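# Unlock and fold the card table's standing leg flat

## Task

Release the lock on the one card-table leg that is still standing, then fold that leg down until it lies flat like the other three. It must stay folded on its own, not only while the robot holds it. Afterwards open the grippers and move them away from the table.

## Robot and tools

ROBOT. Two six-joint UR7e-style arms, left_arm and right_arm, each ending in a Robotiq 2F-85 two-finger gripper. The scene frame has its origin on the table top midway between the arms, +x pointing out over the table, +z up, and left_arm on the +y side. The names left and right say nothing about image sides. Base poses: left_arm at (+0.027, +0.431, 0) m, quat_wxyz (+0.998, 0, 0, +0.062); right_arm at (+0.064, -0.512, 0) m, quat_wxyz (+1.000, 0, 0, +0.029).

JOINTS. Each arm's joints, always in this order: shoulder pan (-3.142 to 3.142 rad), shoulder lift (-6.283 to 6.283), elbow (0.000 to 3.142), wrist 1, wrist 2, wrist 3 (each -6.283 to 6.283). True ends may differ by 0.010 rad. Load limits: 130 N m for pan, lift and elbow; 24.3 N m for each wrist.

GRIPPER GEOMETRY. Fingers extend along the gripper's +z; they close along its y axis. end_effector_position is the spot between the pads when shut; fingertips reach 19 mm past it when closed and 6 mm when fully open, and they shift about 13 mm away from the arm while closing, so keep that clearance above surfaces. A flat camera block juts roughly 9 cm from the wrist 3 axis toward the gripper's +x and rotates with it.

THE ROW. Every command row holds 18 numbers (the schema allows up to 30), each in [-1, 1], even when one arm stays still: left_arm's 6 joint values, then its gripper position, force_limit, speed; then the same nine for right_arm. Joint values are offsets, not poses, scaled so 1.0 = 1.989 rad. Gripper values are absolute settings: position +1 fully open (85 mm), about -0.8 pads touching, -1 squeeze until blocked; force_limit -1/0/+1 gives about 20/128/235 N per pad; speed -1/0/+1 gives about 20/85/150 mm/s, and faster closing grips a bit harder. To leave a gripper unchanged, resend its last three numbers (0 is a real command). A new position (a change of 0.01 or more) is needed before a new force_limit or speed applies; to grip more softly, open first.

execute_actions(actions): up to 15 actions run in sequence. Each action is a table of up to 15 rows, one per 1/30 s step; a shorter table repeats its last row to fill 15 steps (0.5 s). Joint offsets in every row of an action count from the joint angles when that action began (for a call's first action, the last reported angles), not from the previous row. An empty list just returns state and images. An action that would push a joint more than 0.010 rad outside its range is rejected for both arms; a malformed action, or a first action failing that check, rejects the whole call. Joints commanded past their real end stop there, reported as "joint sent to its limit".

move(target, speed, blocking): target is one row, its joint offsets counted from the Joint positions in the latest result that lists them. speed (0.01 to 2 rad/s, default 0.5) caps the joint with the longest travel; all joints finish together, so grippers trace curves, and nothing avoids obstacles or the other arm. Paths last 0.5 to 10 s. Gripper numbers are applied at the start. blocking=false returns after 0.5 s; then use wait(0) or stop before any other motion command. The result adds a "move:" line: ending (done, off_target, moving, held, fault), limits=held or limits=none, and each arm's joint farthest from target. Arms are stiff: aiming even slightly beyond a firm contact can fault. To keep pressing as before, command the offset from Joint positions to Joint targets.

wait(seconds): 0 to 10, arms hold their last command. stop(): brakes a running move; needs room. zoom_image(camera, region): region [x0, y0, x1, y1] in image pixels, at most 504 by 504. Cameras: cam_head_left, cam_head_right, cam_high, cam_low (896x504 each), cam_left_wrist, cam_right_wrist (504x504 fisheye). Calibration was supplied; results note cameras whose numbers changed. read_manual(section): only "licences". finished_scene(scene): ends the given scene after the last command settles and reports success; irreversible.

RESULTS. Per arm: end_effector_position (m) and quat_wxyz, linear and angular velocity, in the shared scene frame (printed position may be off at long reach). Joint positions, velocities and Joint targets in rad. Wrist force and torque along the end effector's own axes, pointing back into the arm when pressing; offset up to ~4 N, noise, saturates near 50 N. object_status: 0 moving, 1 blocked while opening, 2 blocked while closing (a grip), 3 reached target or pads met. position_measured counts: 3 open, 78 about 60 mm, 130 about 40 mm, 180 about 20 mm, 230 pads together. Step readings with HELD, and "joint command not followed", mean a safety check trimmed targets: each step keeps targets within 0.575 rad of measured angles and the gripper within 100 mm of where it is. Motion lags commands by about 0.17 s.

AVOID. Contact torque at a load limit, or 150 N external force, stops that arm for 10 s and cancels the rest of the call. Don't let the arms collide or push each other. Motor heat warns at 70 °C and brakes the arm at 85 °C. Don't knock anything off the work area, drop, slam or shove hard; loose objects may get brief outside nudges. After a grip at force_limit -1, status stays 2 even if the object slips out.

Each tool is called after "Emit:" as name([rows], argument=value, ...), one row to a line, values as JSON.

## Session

Emit:
execute_actions(actions=[])

Scene clock: 0.00 s.
left_arm: end_effector_position=(+0.4756, +0.9739, +0.3700) position_measured=3 object_status=3 end_effector_quat_wxyz=(-0.424, +0.872, +0.242, +0.021) end_effector_velocity=(+0.000, -0.000, +0.001) end_effector_angular_velocity=(+0.001, -0.002, -0.000) | right_arm: end_effector_position=(+0.2332, -0.3481, +0.3027) position_measured=3 object_status=3 end_effector_quat_wxyz=(+0.753, -0.451, -0.478, -0.037) end_effector_velocity=(+0.000, -0.000, +0.000) end_effector_angular_velocity=(+0.001, +0.001, -0.000)
Joint names: [shoulder pan, shoulder lift, elbow, wrist 1, wrist 2, wrist 3]
Joint positions: left_arm=[ 0.258 -1.336  1.473 -1.899 -0.709  3.069] | right_arm=[-0.522 -1.527  2.129 -0.458 -1.233  0.659]
Joint velocities: left_arm=[-0.    -0.001 -0.001 -0.001  0.    -0.   ] | right_arm=[-0.     0.001  0.     0.001  0.    -0.   ]
Wrist force (N, on the end effector, along its own x y z axes, offset not removed): no reading
Wrist torque (N m, same axes, about the end effector's origin, offset not removed): no reading
Joint targets: left_arm=[0.258 -1.336 1.473 -1.899 -0.709 3.069] | right_arm=[-0.522 -1.527 2.129 -0.458 -1.233 0.659]
camera_calibration (this result's frames):
cam_left_wrist: T_world_to_cam=[[0.441973, -0.548456, -0.709828, 0.582779], [-0.803844, -0.593352, -0.042053, 1.00244], [-0.398114, 0.589178, -0.703118, 0.0256795], [0, 0, 0, 1]] pos_world=[0.558459, 0.8993, 0.473884]
cam_right_wrist: T_world_to_cam=[[0.471797, 0.603738, -0.642579, 0.296375], [-0.365776, -0.529099, -0.765678, 0.164584], [-0.802257, 0.596284, -0.0287948, 0.555478], [0, 0, 0, 1]] pos_world=[0.366007, -0.423074, 0.332458]

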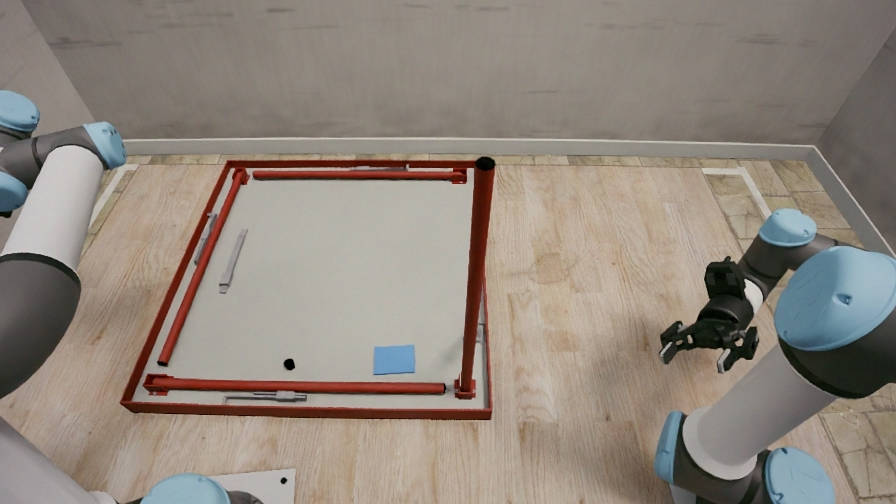

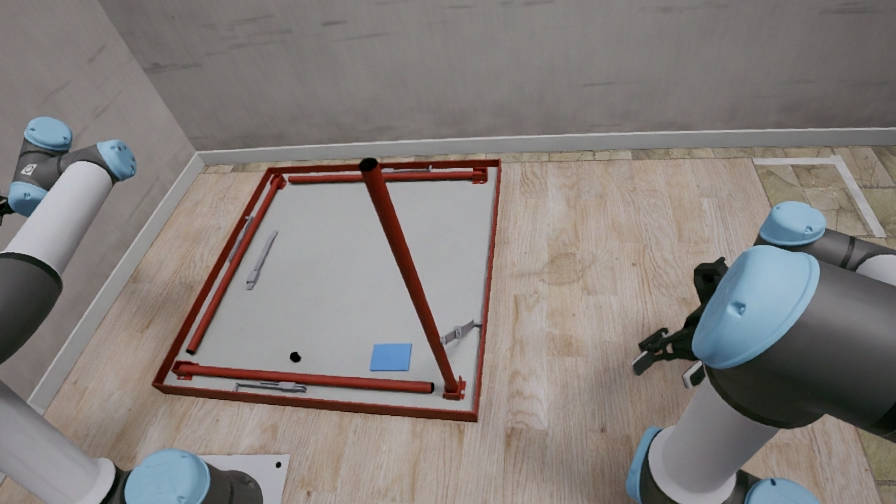

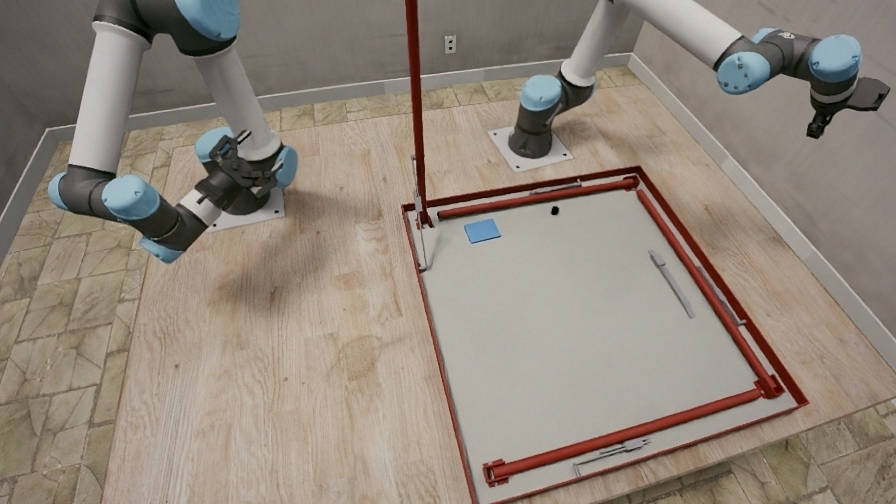

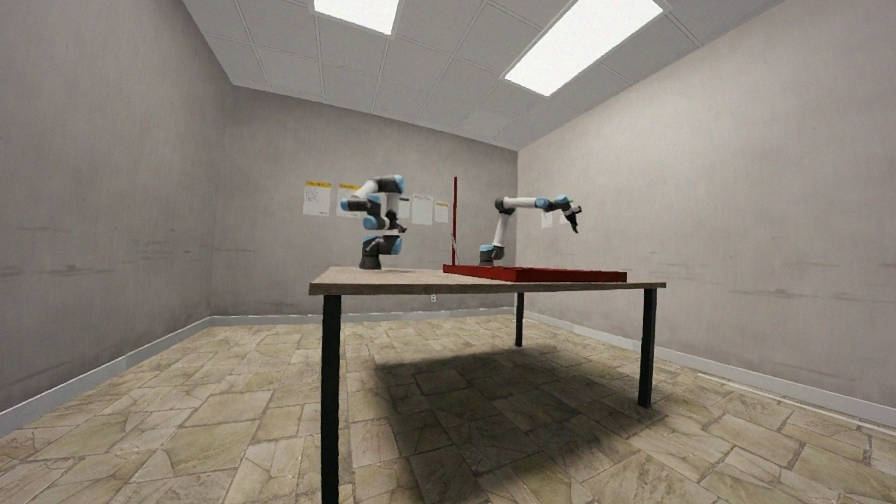

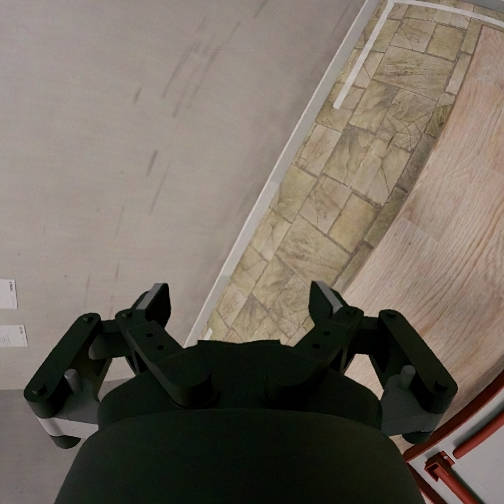

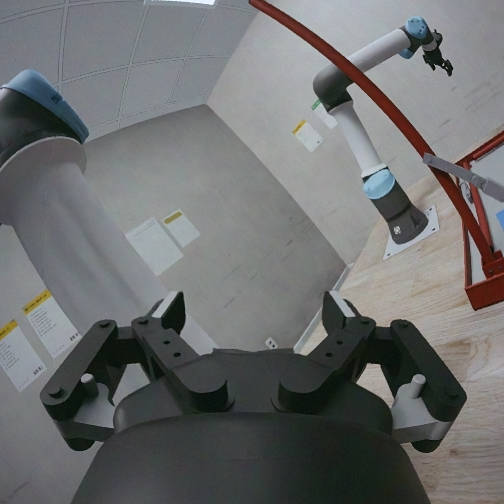

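Emit:
move(target=[-0.5485,-0.1016,0.0578,0.1398,-0.4334,1,1,0,0,0.2675,0.0664,0.096,-0.2348,0.654,-0.658,1,0,0], speed=1.1)

Scene clock: 5.13 s.
left_arm: end_effector_position=(+0.4977, +0.2032, +0.2999) position_measured=3 object_status=3 end_effector_quat_wxyz=(+0.000, -0.255, +0.967, +0.000) end_effector_velocity=(-0.001, -0.001, +0.001) end_effector_angular_velocity=(-0.002, +0.001, -0.002) | right_arm: end_effector_position=(+0.3654, -0.0903, +0.1682) position_measured=3 object_status=3 end_effector_quat_wxyz=(-0.314, +0.315, +0.633, +0.634) end_effector_velocity=(+0.000, +0.000, +0.000) end_effector_angular_velocity=(+0.000, -0.003, +0.001)
Joint names: [shoulder pan, shoulder lift, elbow, wrist 1, wrist 2, wrist 3]
Joint positions: left_arm=[-0.832 -1.538  1.588 -1.621 -1.57   5.058] | right_arm=[ 0.01  -1.395  2.32  -0.925  0.068 -0.649]
Joint velocities: left_arm=[-0.001 -0.002 -0.     0.001 -0.002  0.001] | right_arm=[ 0.    -0.    -0.    -0.002 -0.001 -0.001]
Wrist force (N, on the end effector, along its own x y z axes, offset not removed): left_arm=[0.3 2.9 -1.2] | right_arm=[-0.1 0.6 1.0]
Wrist torque (N m, same axes, about the end effector's origin, offset not removed): left_arm=[0.62 -0.07 -0.07] | right_arm=[0.00 0.02 -0.02]
Joint targets: left_arm=[-0.832 -1.538 1.588 -1.621 -1.571 5.058] | right_arm=[0.010 -1.395 2.320 -0.925 0.068 -0.649]
move: done; limits=none; left_arm: farthest joint: the shoulder pan, 0.000 radians from its target (1.091 radians at the start); right_arm: farthest joint: the shoulder pan, 0.000 radians from its target (0.532 radians at the start)
camera_calibration (this result's frames):
cam_left_wrist: T_world_to_cam=[[-0.489333, 0.871487, 0.0325997, 0.0528657], [0.840676, 0.46143, 0.283455, -0.570491], [0.231985, 0.16611, -0.958431, 0.288177], [0, 0, 0, 1]] pos_world=[0.438614, 0.169301, 0.436183]
cam_right_wrist: T_world_to_cam=[[0.797878, 0.0204849, 0.602471, -0.389255], [0.589979, -0.231718, -0.773454, -0.0747631], [0.123759, 0.972567, -0.196968, 0.227883], [0, 0, 0, 1]] pos_world=[0.326484, -0.230981, 0.221575]

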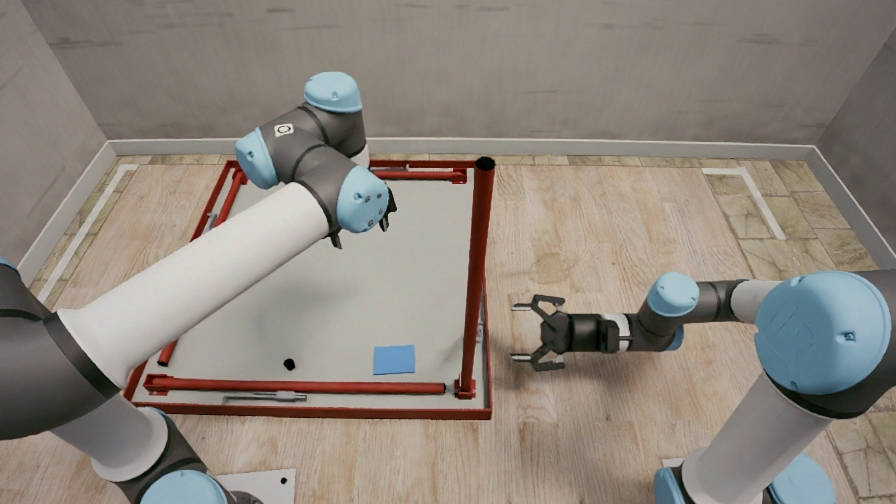

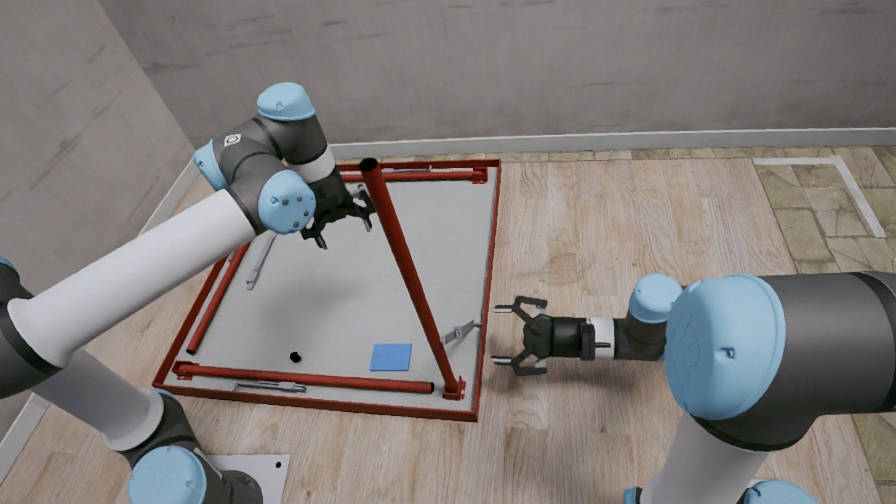

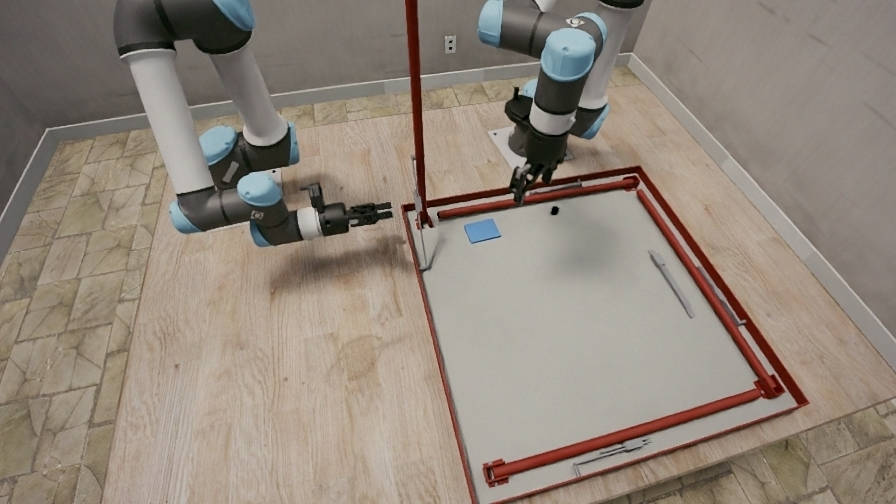

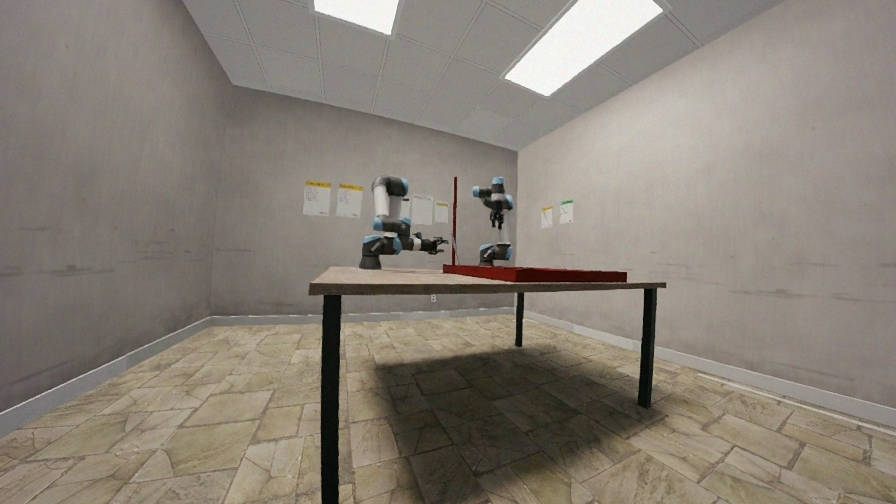

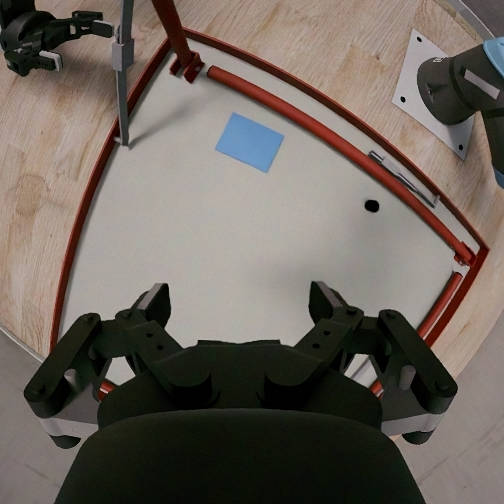

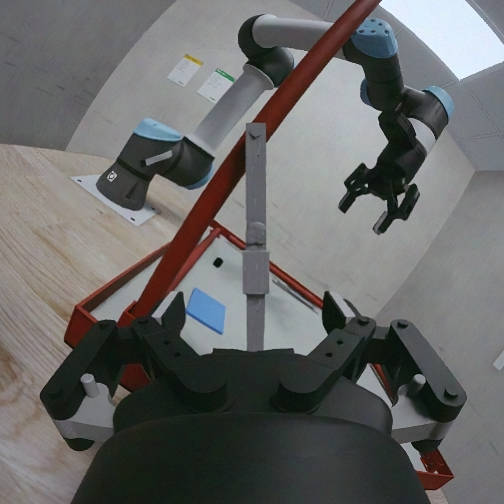

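Emit:
move(target=[0,0,0,0,0,0.007,1,0,0,0.0975,0.0338,-0.047,0.0131,0.0975,0,0.1,-0.6,0], speed=0.3)

Emit:
move(target=[0,0,0,0,0,0,1,0,0,0,0,0,0,0,0,-1,-0.7,-0.5])

Scene clock: 9.40 s.
left_arm: end_effector_position=(+0.4977, +0.2032, +0.2999) position_measured=3 object_status=3 end_effector_quat_wxyz=(+0.000, -0.249, +0.969, +0.000) end_effector_velocity=(+0.000, +0.000, -0.000) end_effector_angular_velocity=(+0.001, -0.001, +0.000) | right_arm: end_effector_position=(+0.3650, -0.0260, +0.1686) position_measured=117 object_status=3 end_effector_quat_wxyz=(-0.314, +0.315, +0.633, +0.634) end_effector_velocity=(-0.000, +0.000, -0.001) end_effector_angular_velocity=(-0.000, +0.001, -0.000)
Joint names: [shoulder pan, shoulder lift, elbow, wrist 1, wrist 2, wrist 3]
Joint positions: left_arm=[-0.832 -1.538  1.588 -1.621 -1.571  5.072] | right_arm=[ 0.203 -1.328  2.227 -0.898  0.261 -0.649]
Joint velocities: left_arm=[ 0.    -0.     0.001 -0.001  0.002 -0.   ] | right_arm=[ 0.001  0.001  0.    -0.     0.002  0.   ]
Wrist force (N, on the end effector, along its own x y z axes, offset not removed): left_arm=[-0.6 2.8 0.0] | right_arm=[-1.2 0.2 0.1]
Wrist torque (N m, same axes, about the end effector's origin, offset not removed): left_arm=[0.52 0.03 -0.03] | right_arm=[-0.04 0.19 -0.07]
Joint targets: left_arm=[-0.832 -1.538 1.588 -1.621 -1.570 5.072] | right_arm=[0.203 -1.328 2.227 -0.898 0.261 -0.649]
move: done; limits=none; left_arm: farthest joint: the wrist 2, 0.001 radians from its target (0.001 radians at the start); right_arm: farthest joint: the shoulder pan, 0.001 radians from its target (0.194 radians at the start)
camera_calibration (this result's frames):
cam_left_wrist: T_world_to_cam=[[-0.477095, 0.878247, 0.032595, 0.0454228], [0.847059, 0.449634, 0.283408, -0.571214], [0.234246, 0.162822, -0.958445, 0.287738], [0, 0, 0, 1]] pos_world=[0.438121, 0.170095, 0.436187]
cam_right_wrist: T_world_to_cam=[[0.797721, 0.0204454, 0.60268, -0.390504], [0.590175, -0.231698, -0.77331, -0.0594358], [0.123829, 0.972573, -0.196897, 0.165398], [0, 0, 0, 1]] pos_world=[0.32611, -0.166648, 0.221953]

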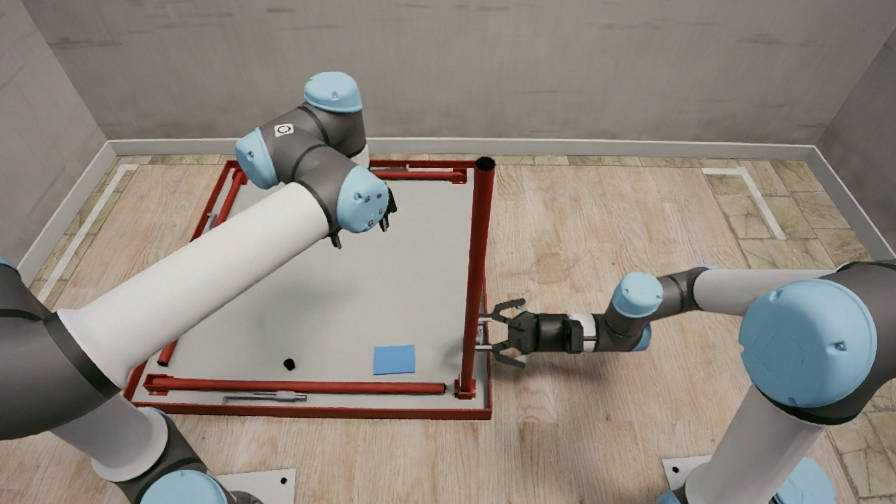

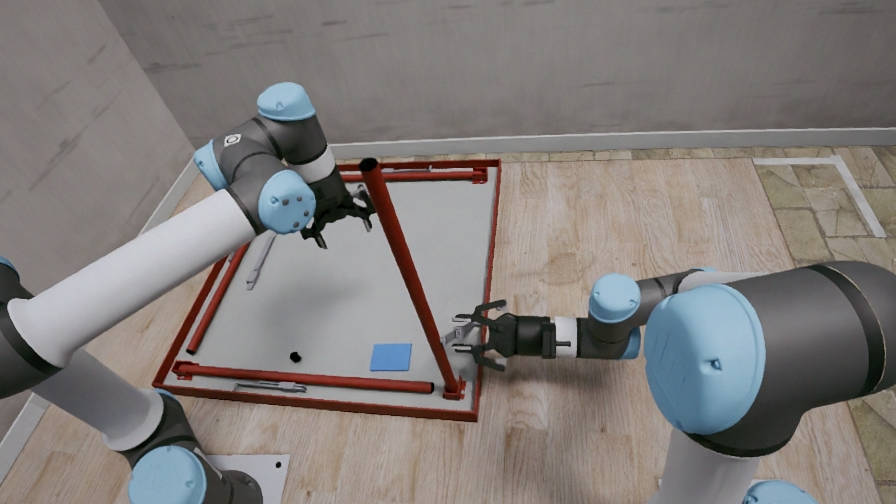

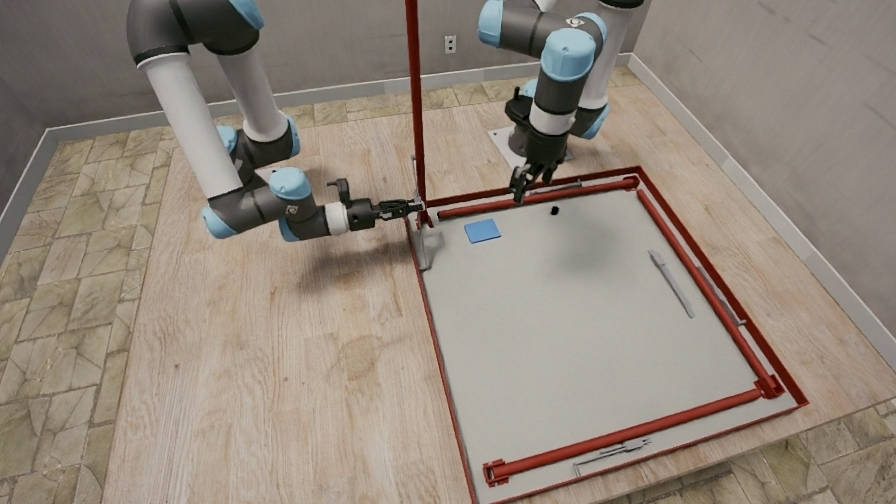

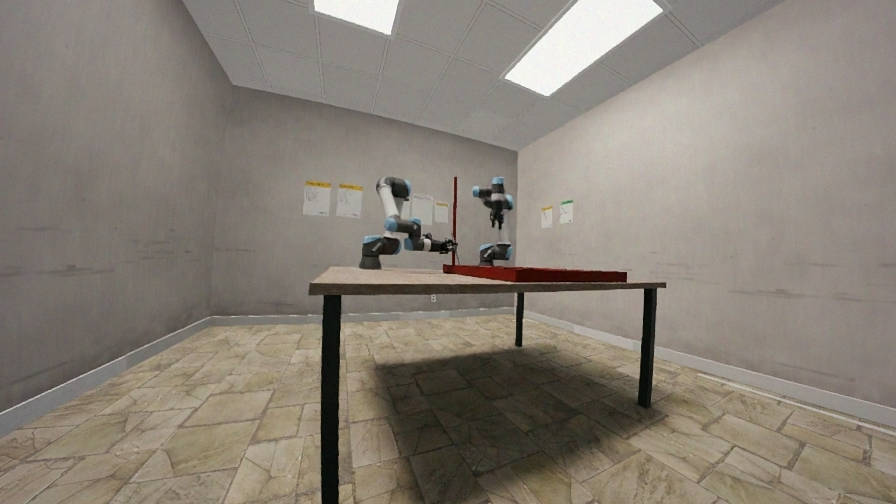

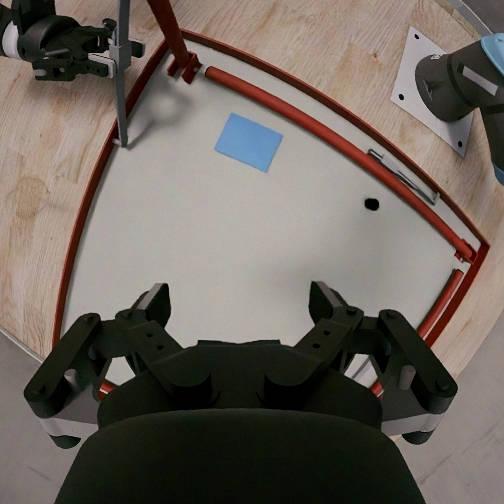

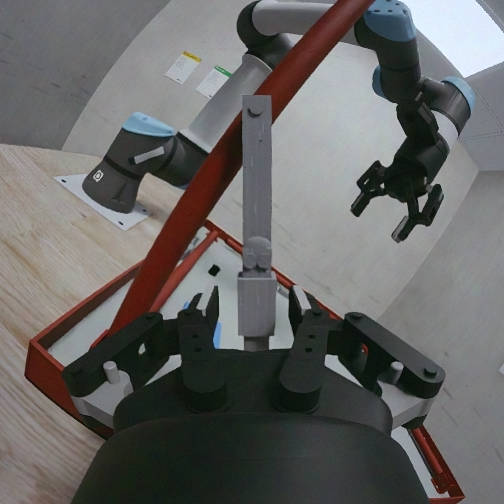

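Scene clock: 10.13 s.
left_arm: end_effector_position=(+0.4977, +0.2032, +0.2999) position_measured=3 object_status=3 end_effector_quat_wxyz=(+0.000, -0.249, +0.969, +0.000) end_effector_velocity=(+0.001, -0.000, +0.001) end_effector_angular_velocity=(-0.001, -0.002, +0.000) | right_arm: end_effector_position=(+0.3651, -0.0260, +0.1686) position_measured=177 object_status=2 end_effector_quat_wxyz=(-0.314, +0.315, +0.633, +0.634) end_effector_velocity=(-0.000, -0.000, +0.000) end_effector_angular_velocity=(+0.000, +0.000, +0.001)
Joint names: [shoulder pan, shoulder lift, elbow, wrist 1, wrist 2, wrist 3]
Joint positions: left_arm=[-0.832 -1.538  1.588 -1.621 -1.571  5.072] | right_arm=[ 0.203 -1.328  2.226 -0.899  0.262 -0.649]
Joint velocities: left_arm=[-0.    -0.    -0.002  0.     0.001 -0.   ] | right_arm=[-0.    -0.001  0.001  0.    -0.001  0.   ]
Wrist force (N, on the end effector, along its own x y z axes, offset not removed): left_arm=[-1.0 0.9 -0.3] | right_arm=[0.0 16.1 9.0]
Wrist torque (N m, same axes, about the end effector's origin, offset not removed): left_arm=[0.28 0.12 0.09] | right_arm=[-0.34 0.00 0.12]
Joint targets: left_arm=[-0.832 -1.538 1.588 -1.621 -1.571 5.072] | right_arm=[0.203 -1.328 2.227 -0.898 0.261 -0.649]
move: done; limits=none; left_arm: farthest joint: the shoulder pan, 0.000 radians from its target (0.000 radians at the start); right_arm: farthest joint: the elbow, 0.001 radians from its target (0.000 radians at the start)
camera_calibration (this result's frames):
cam_left_wrist: T_world_to_cam=[[-0.477092, 0.878249, 0.032595, 0.0454212], [0.847061, 0.449631, 0.283408, -0.571214], [0.234247, 0.162822, -0.958445, 0.287738], [0, 0, 0, 1]] pos_world=[0.438121, 0.170095, 0.436187]
cam_right_wrist: T_world_to_cam=[[0.79761, 0.0202496, 0.602833, -0.390619], [0.590276, -0.231775, -0.773211, -0.059514], [0.124064, 0.972559, -0.196819, 0.165263], [0, 0, 0, 1]] pos_world=[0.326188, -0.166612, 0.221988]

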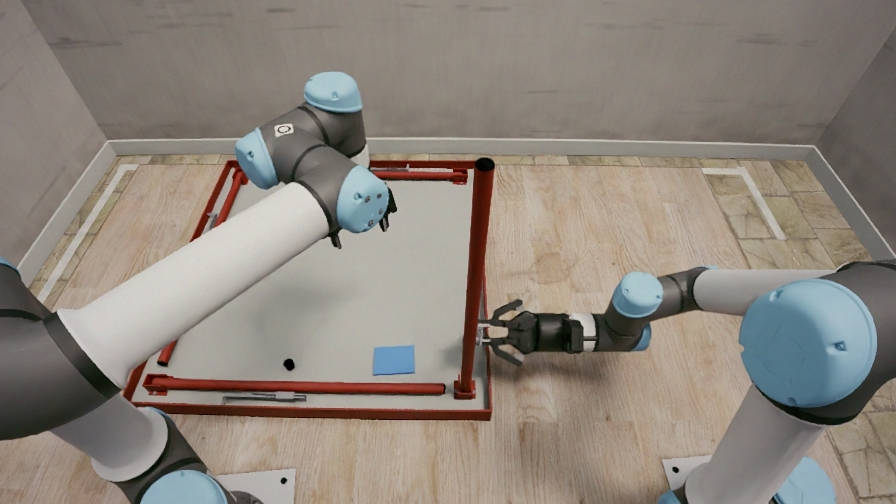

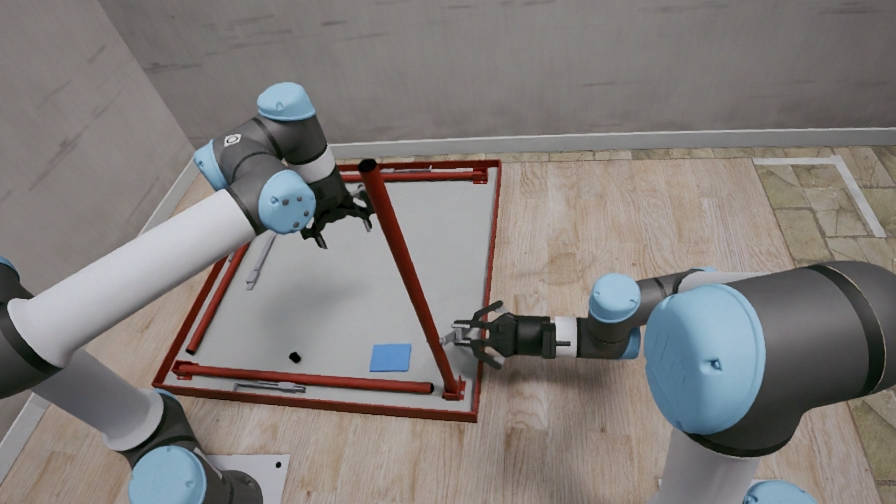

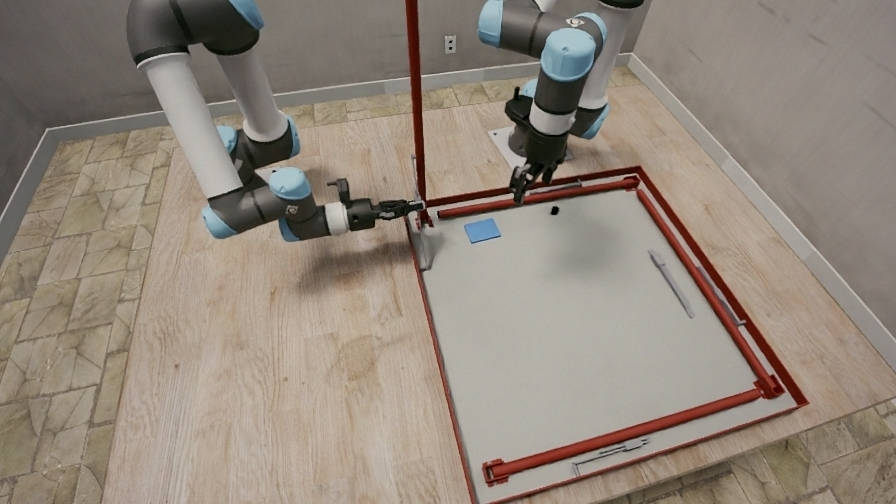

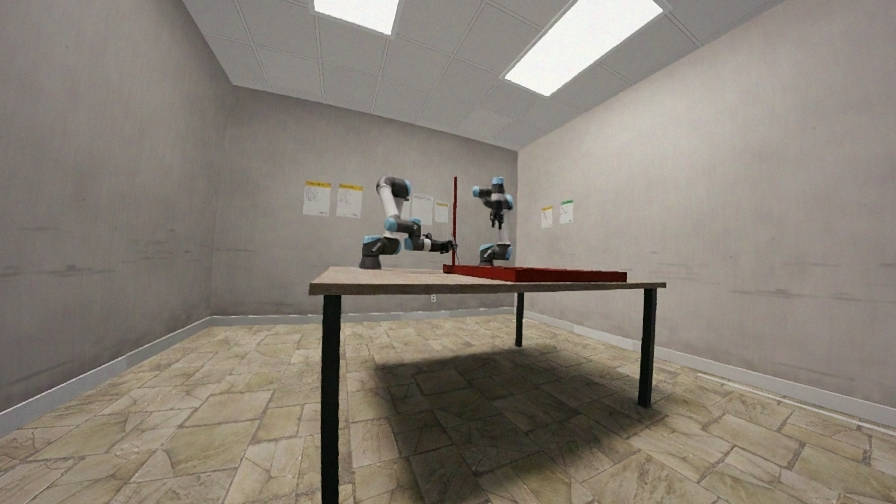

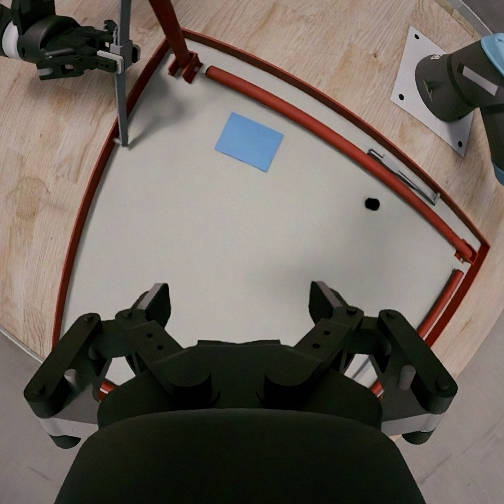

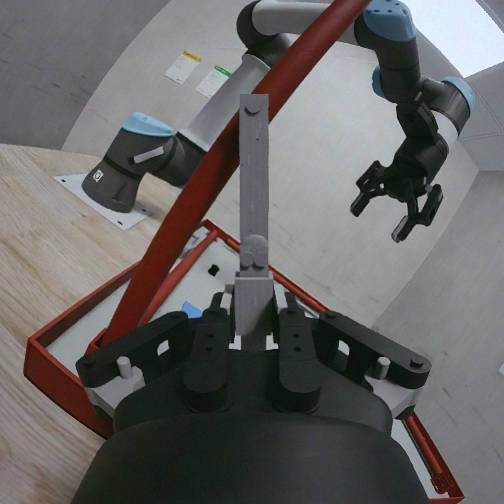

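Emit:
move(target=[0,0,0,0,0,0,1,0,0,-0.0071,0.045,-0.0145,-0.0305,-0.0071,0,-1,-0.7,-0.5], speed=0.1)

Emit:
move(target=[0,0,0,0,0,0,1,0,0,-0.0217,0.0327,-0.1047,0.072,-0.0217,0.326,-1,-0.7,-0.5], speed=0.35)

Scene clock: 16.57 s.
left_arm: end_effector_position=(+0.4977, +0.2032, +0.2999) position_measured=3 object_status=3 end_effector_quat_wxyz=(+0.000, -0.249, +0.969, +0.000) end_effector_velocity=(+0.000, +0.000, -0.001) end_effector_angular_velocity=(+0.002, +0.001, +0.000) | right_arm: end_effector_position=(+0.3850, -0.0260, +0.1436) position_measured=177 object_status=2 end_effector_quat_wxyz=(-0.314, +0.315, +0.633, +0.634) end_effector_velocity=(-0.001, +0.000, -0.001) end_effector_angular_velocity=(-0.001, +0.002, +0.002)
Joint names: [shoulder pan, shoulder lift, elbow, wrist 1, wrist 2, wrist 3]
Joint positions: left_arm=[-0.832 -1.538  1.588 -1.621 -1.571  5.072] | right_arm=[ 0.189 -1.239  2.198 -0.959  0.247 -0.649]
Joint velocities: left_arm=[ 0.     0.001  0.     0.001  0.001 -0.   ] | right_arm=[ 0.001  0.001  0.001  0.    -0.001  0.   ]
Wrist force (N, on the end effector, along its own x y z axes, offset not removed): left_arm=[0.7 1.0 -0.7] | right_arm=[1.9 -4.3 10.8]
Wrist torque (N m, same axes, about the end effector's origin, offset not removed): left_arm=[0.28 -0.13 0.05] | right_arm=[-0.20 -0.20 0.39]
Joint targets: left_arm=[-0.832 -1.538 1.588 -1.621 -1.571 5.072] | right_arm=[0.189 -1.239 2.198 -0.959 0.247 -0.649]
move: done; limits=none; left_arm: farthest joint: the shoulder pan, 0.000 radians from its target (0.000 radians at the start); right_arm: farthest joint: the wrist 1, 0.001 radians from its target (0.061 radians at the start)
camera_calibration (this result's frames):
cam_left_wrist: T_world_to_cam=[[-0.477092, 0.878249, 0.0325948, 0.0454213], [0.84706, 0.449632, 0.283408, -0.571214], [0.234247, 0.162821, -0.958445, 0.287738], [0, 0, 0, 1]] pos_world=[0.438121, 0.170095, 0.436187]
cam_right_wrist: T_world_to_cam=[[0.797591, 0.0202681, 0.602859, -0.391429], [0.590306, -0.231764, -0.773191, -0.0906076], [0.12405, 0.972561, -0.196817, 0.157888], [0, 0, 0, 1]] pos_world=[0.3461, -0.166622, 0.196994]

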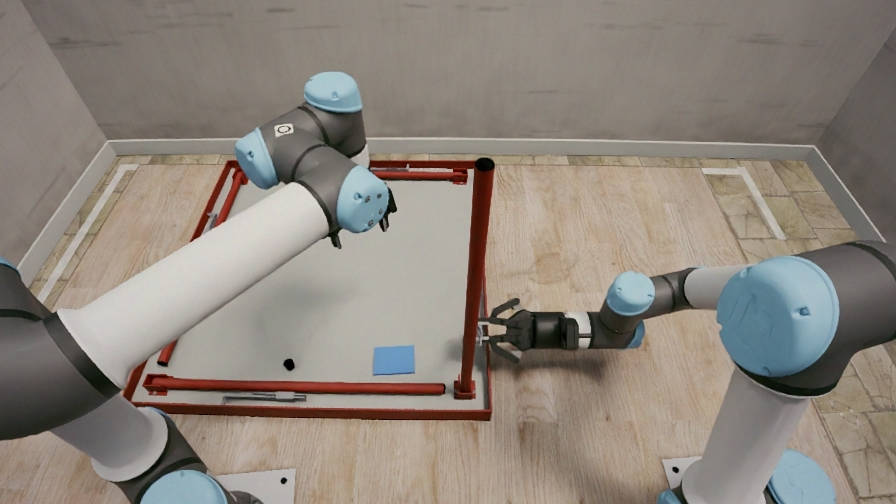

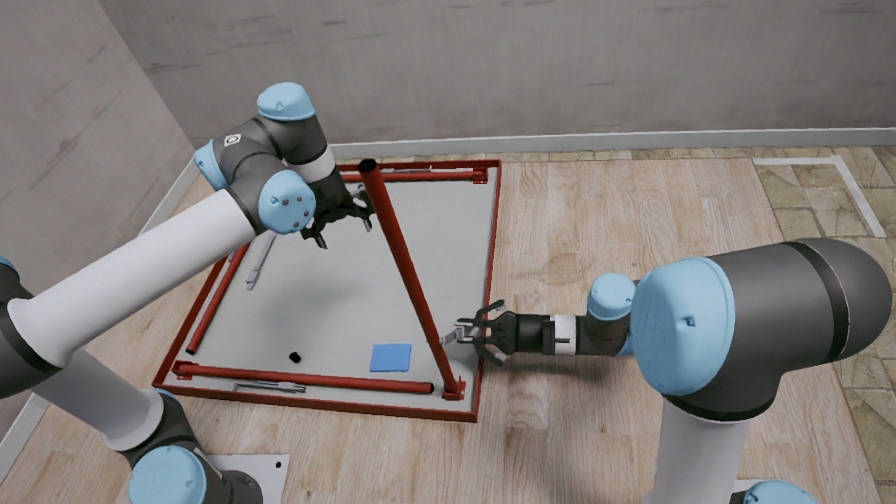

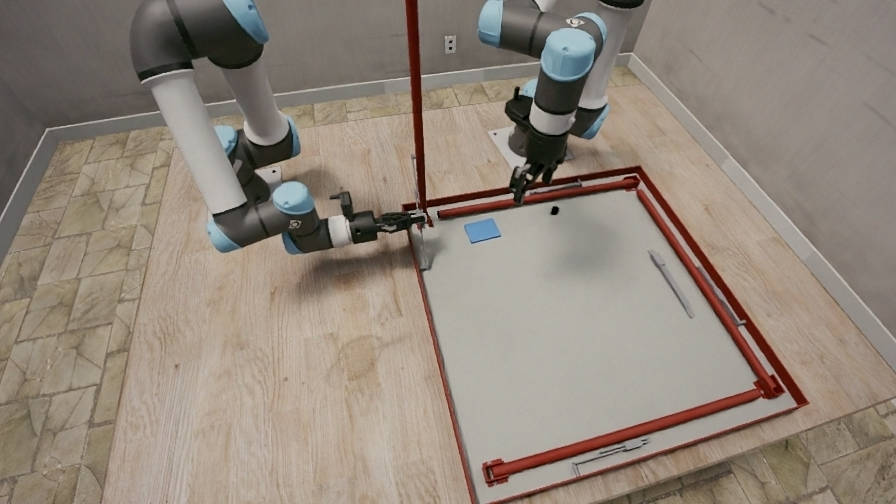

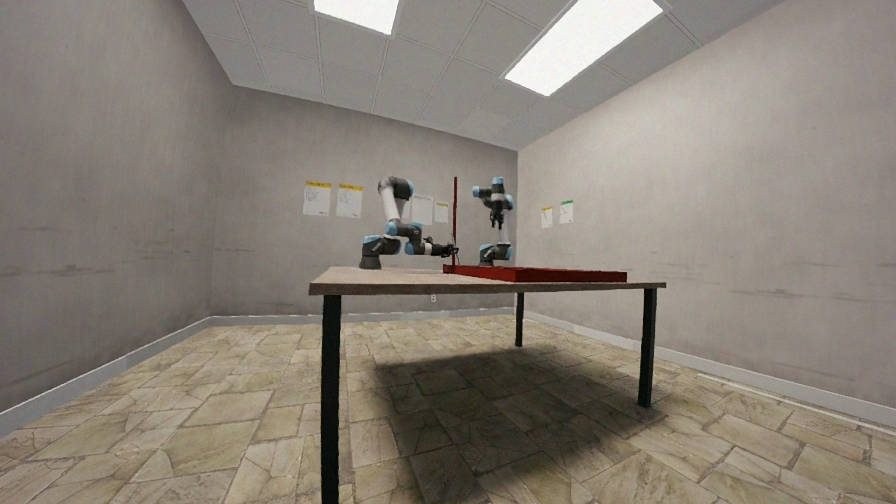

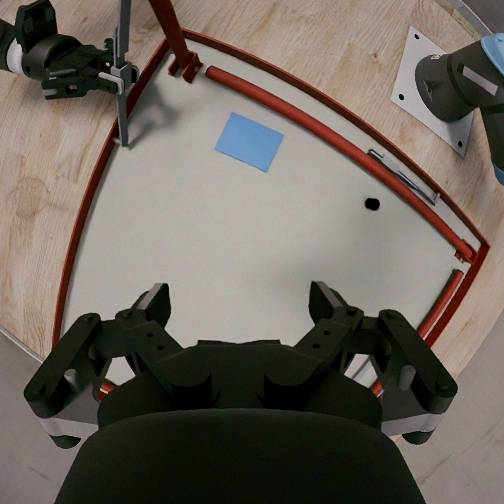

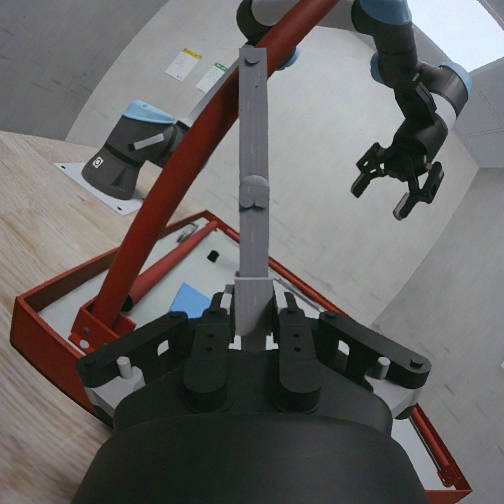

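Scene clock: 18.93 s.
left_arm: end_effector_position=(+0.4977, +0.2032, +0.2999) position_measured=3 object_status=3 end_effector_quat_wxyz=(+0.000, -0.249, +0.969, +0.000) end_effector_velocity=(-0.000, -0.000, +0.001) end_effector_angular_velocity=(-0.002, +0.000, -0.000) | right_arm: end_effector_position=(+0.4620, -0.0260, +0.1692) position_measured=177 object_status=2 end_effector_quat_wxyz=(+0.499, -0.500, -0.500, -0.501) end_effector_velocity=(+0.000, -0.000, +0.000) end_effector_angular_velocity=(+0.000, -0.001, +0.000)
Joint names: [shoulder pan, shoulder lift, elbow, wrist 1, wrist 2, wrist 3]
Joint positions: left_arm=[-0.832 -1.538  1.588 -1.621 -1.571  5.072] | right_arm=[ 0.146 -1.174  1.989 -0.816  0.204 -0.001]
Joint velocities: left_arm=[-0.    -0.001  0.    -0.    -0.002 -0.   ] | right_arm=[-0.001  0.    -0.    -0.002 -0.001  0.001]
Wrist force (N, on the end effector, along its own x y z axes, offset not removed): left_arm=[-1.6 0.6 -0.9] | right_arm=[-1.8 7.8 18.0]
Wrist torque (N m, same axes, about the end effector's origin, offset not removed): left_arm=[0.20 0.27 -0.02] | right_arm=[-0.13 0.18 -0.97]
Joint targets: left_arm=[-0.832 -1.538 1.588 -1.621 -1.571 5.072] | right_arm=[0.146 -1.174 1.989 -0.816 0.204 -0.001]
move: done; limits=none; left_arm: farthest joint: the shoulder pan, 0.000 radians from its target (0.000 radians at the start); right_arm: farthest joint: the wrist 3, 0.001 radians from its target (0.649 radians at the start)
camera_calibration (this result's frames):
cam_left_wrist: T_world_to_cam=[[-0.477092, 0.878249, 0.0325951, 0.0454212], [0.847061, 0.449631, 0.283408, -0.571214], [0.234247, 0.162822, -0.958445, 0.287738], [0, 0, 0, 1]] pos_world=[0.438121, 0.170095, 0.436187]
cam_right_wrist: T_world_to_cam=[[0.999797, 0.0201141, -0.000999455, -0.45951], [0.00367776, -0.231151, -0.972911, 0.188561], [-0.0198003, 0.97271, -0.231178, 0.225686], [0, 0, 0, 1]] pos_world=[0.463192, -0.166698, 0.235167]

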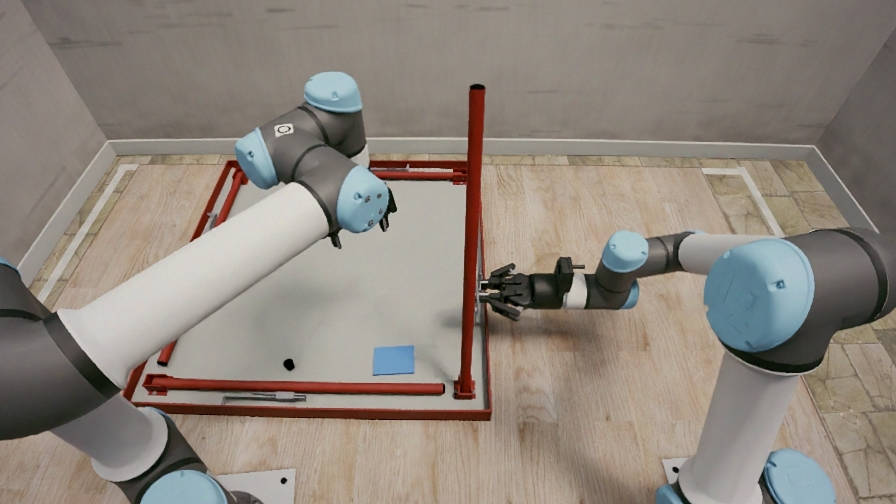

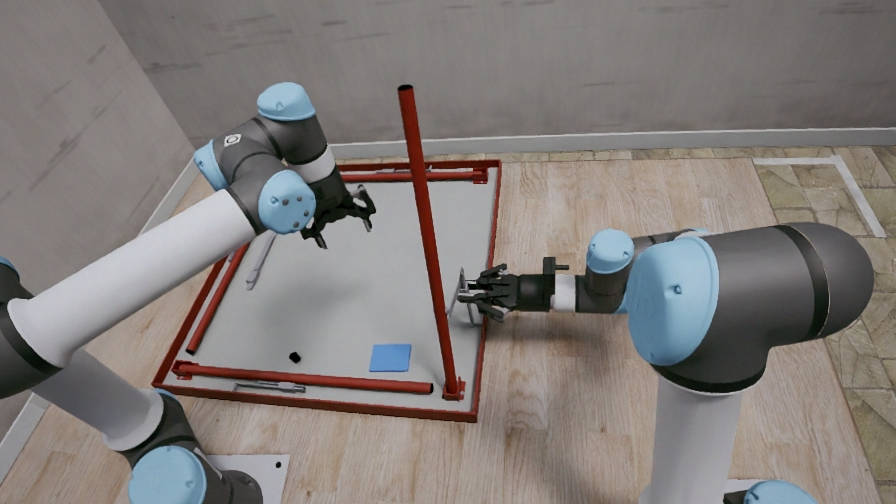

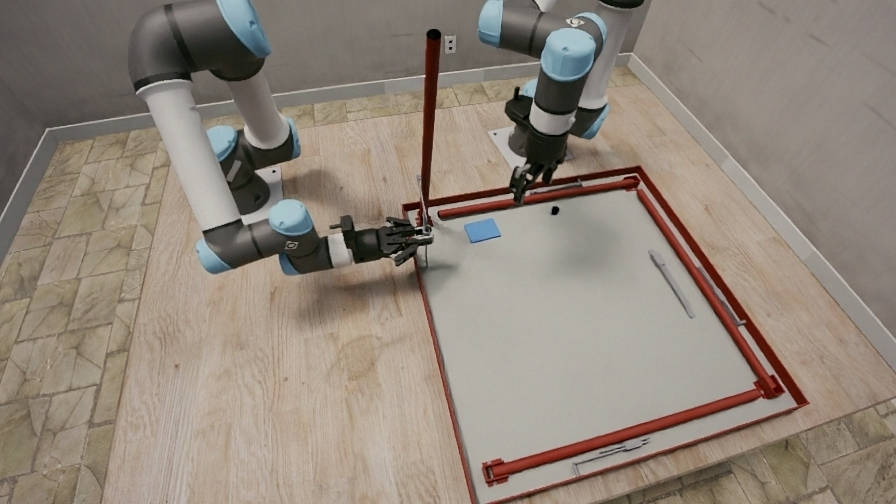

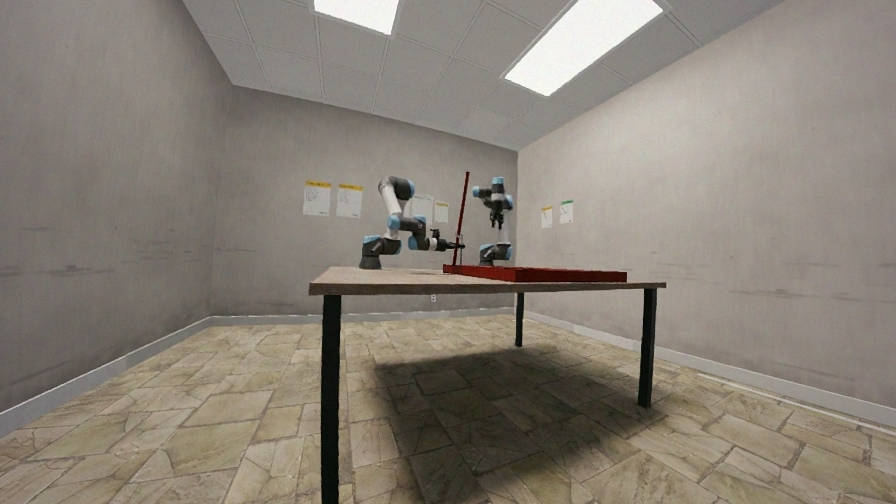

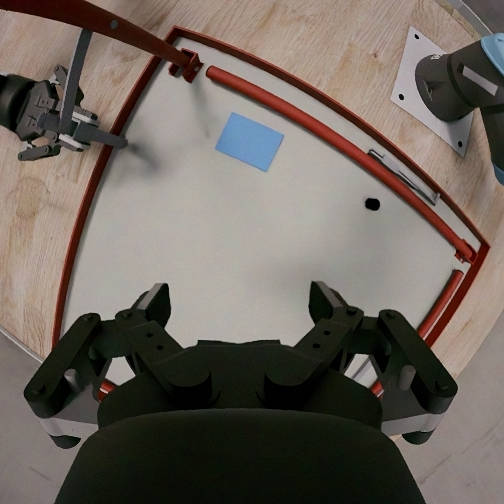

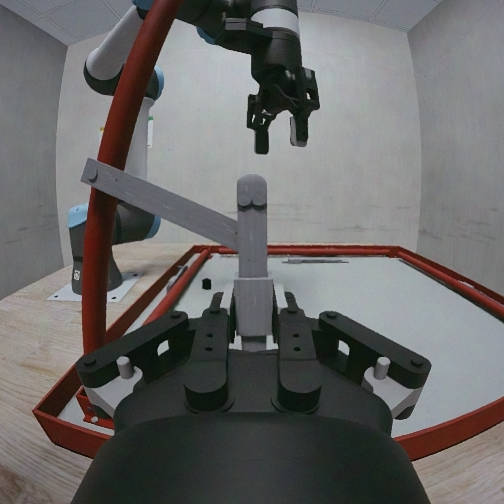

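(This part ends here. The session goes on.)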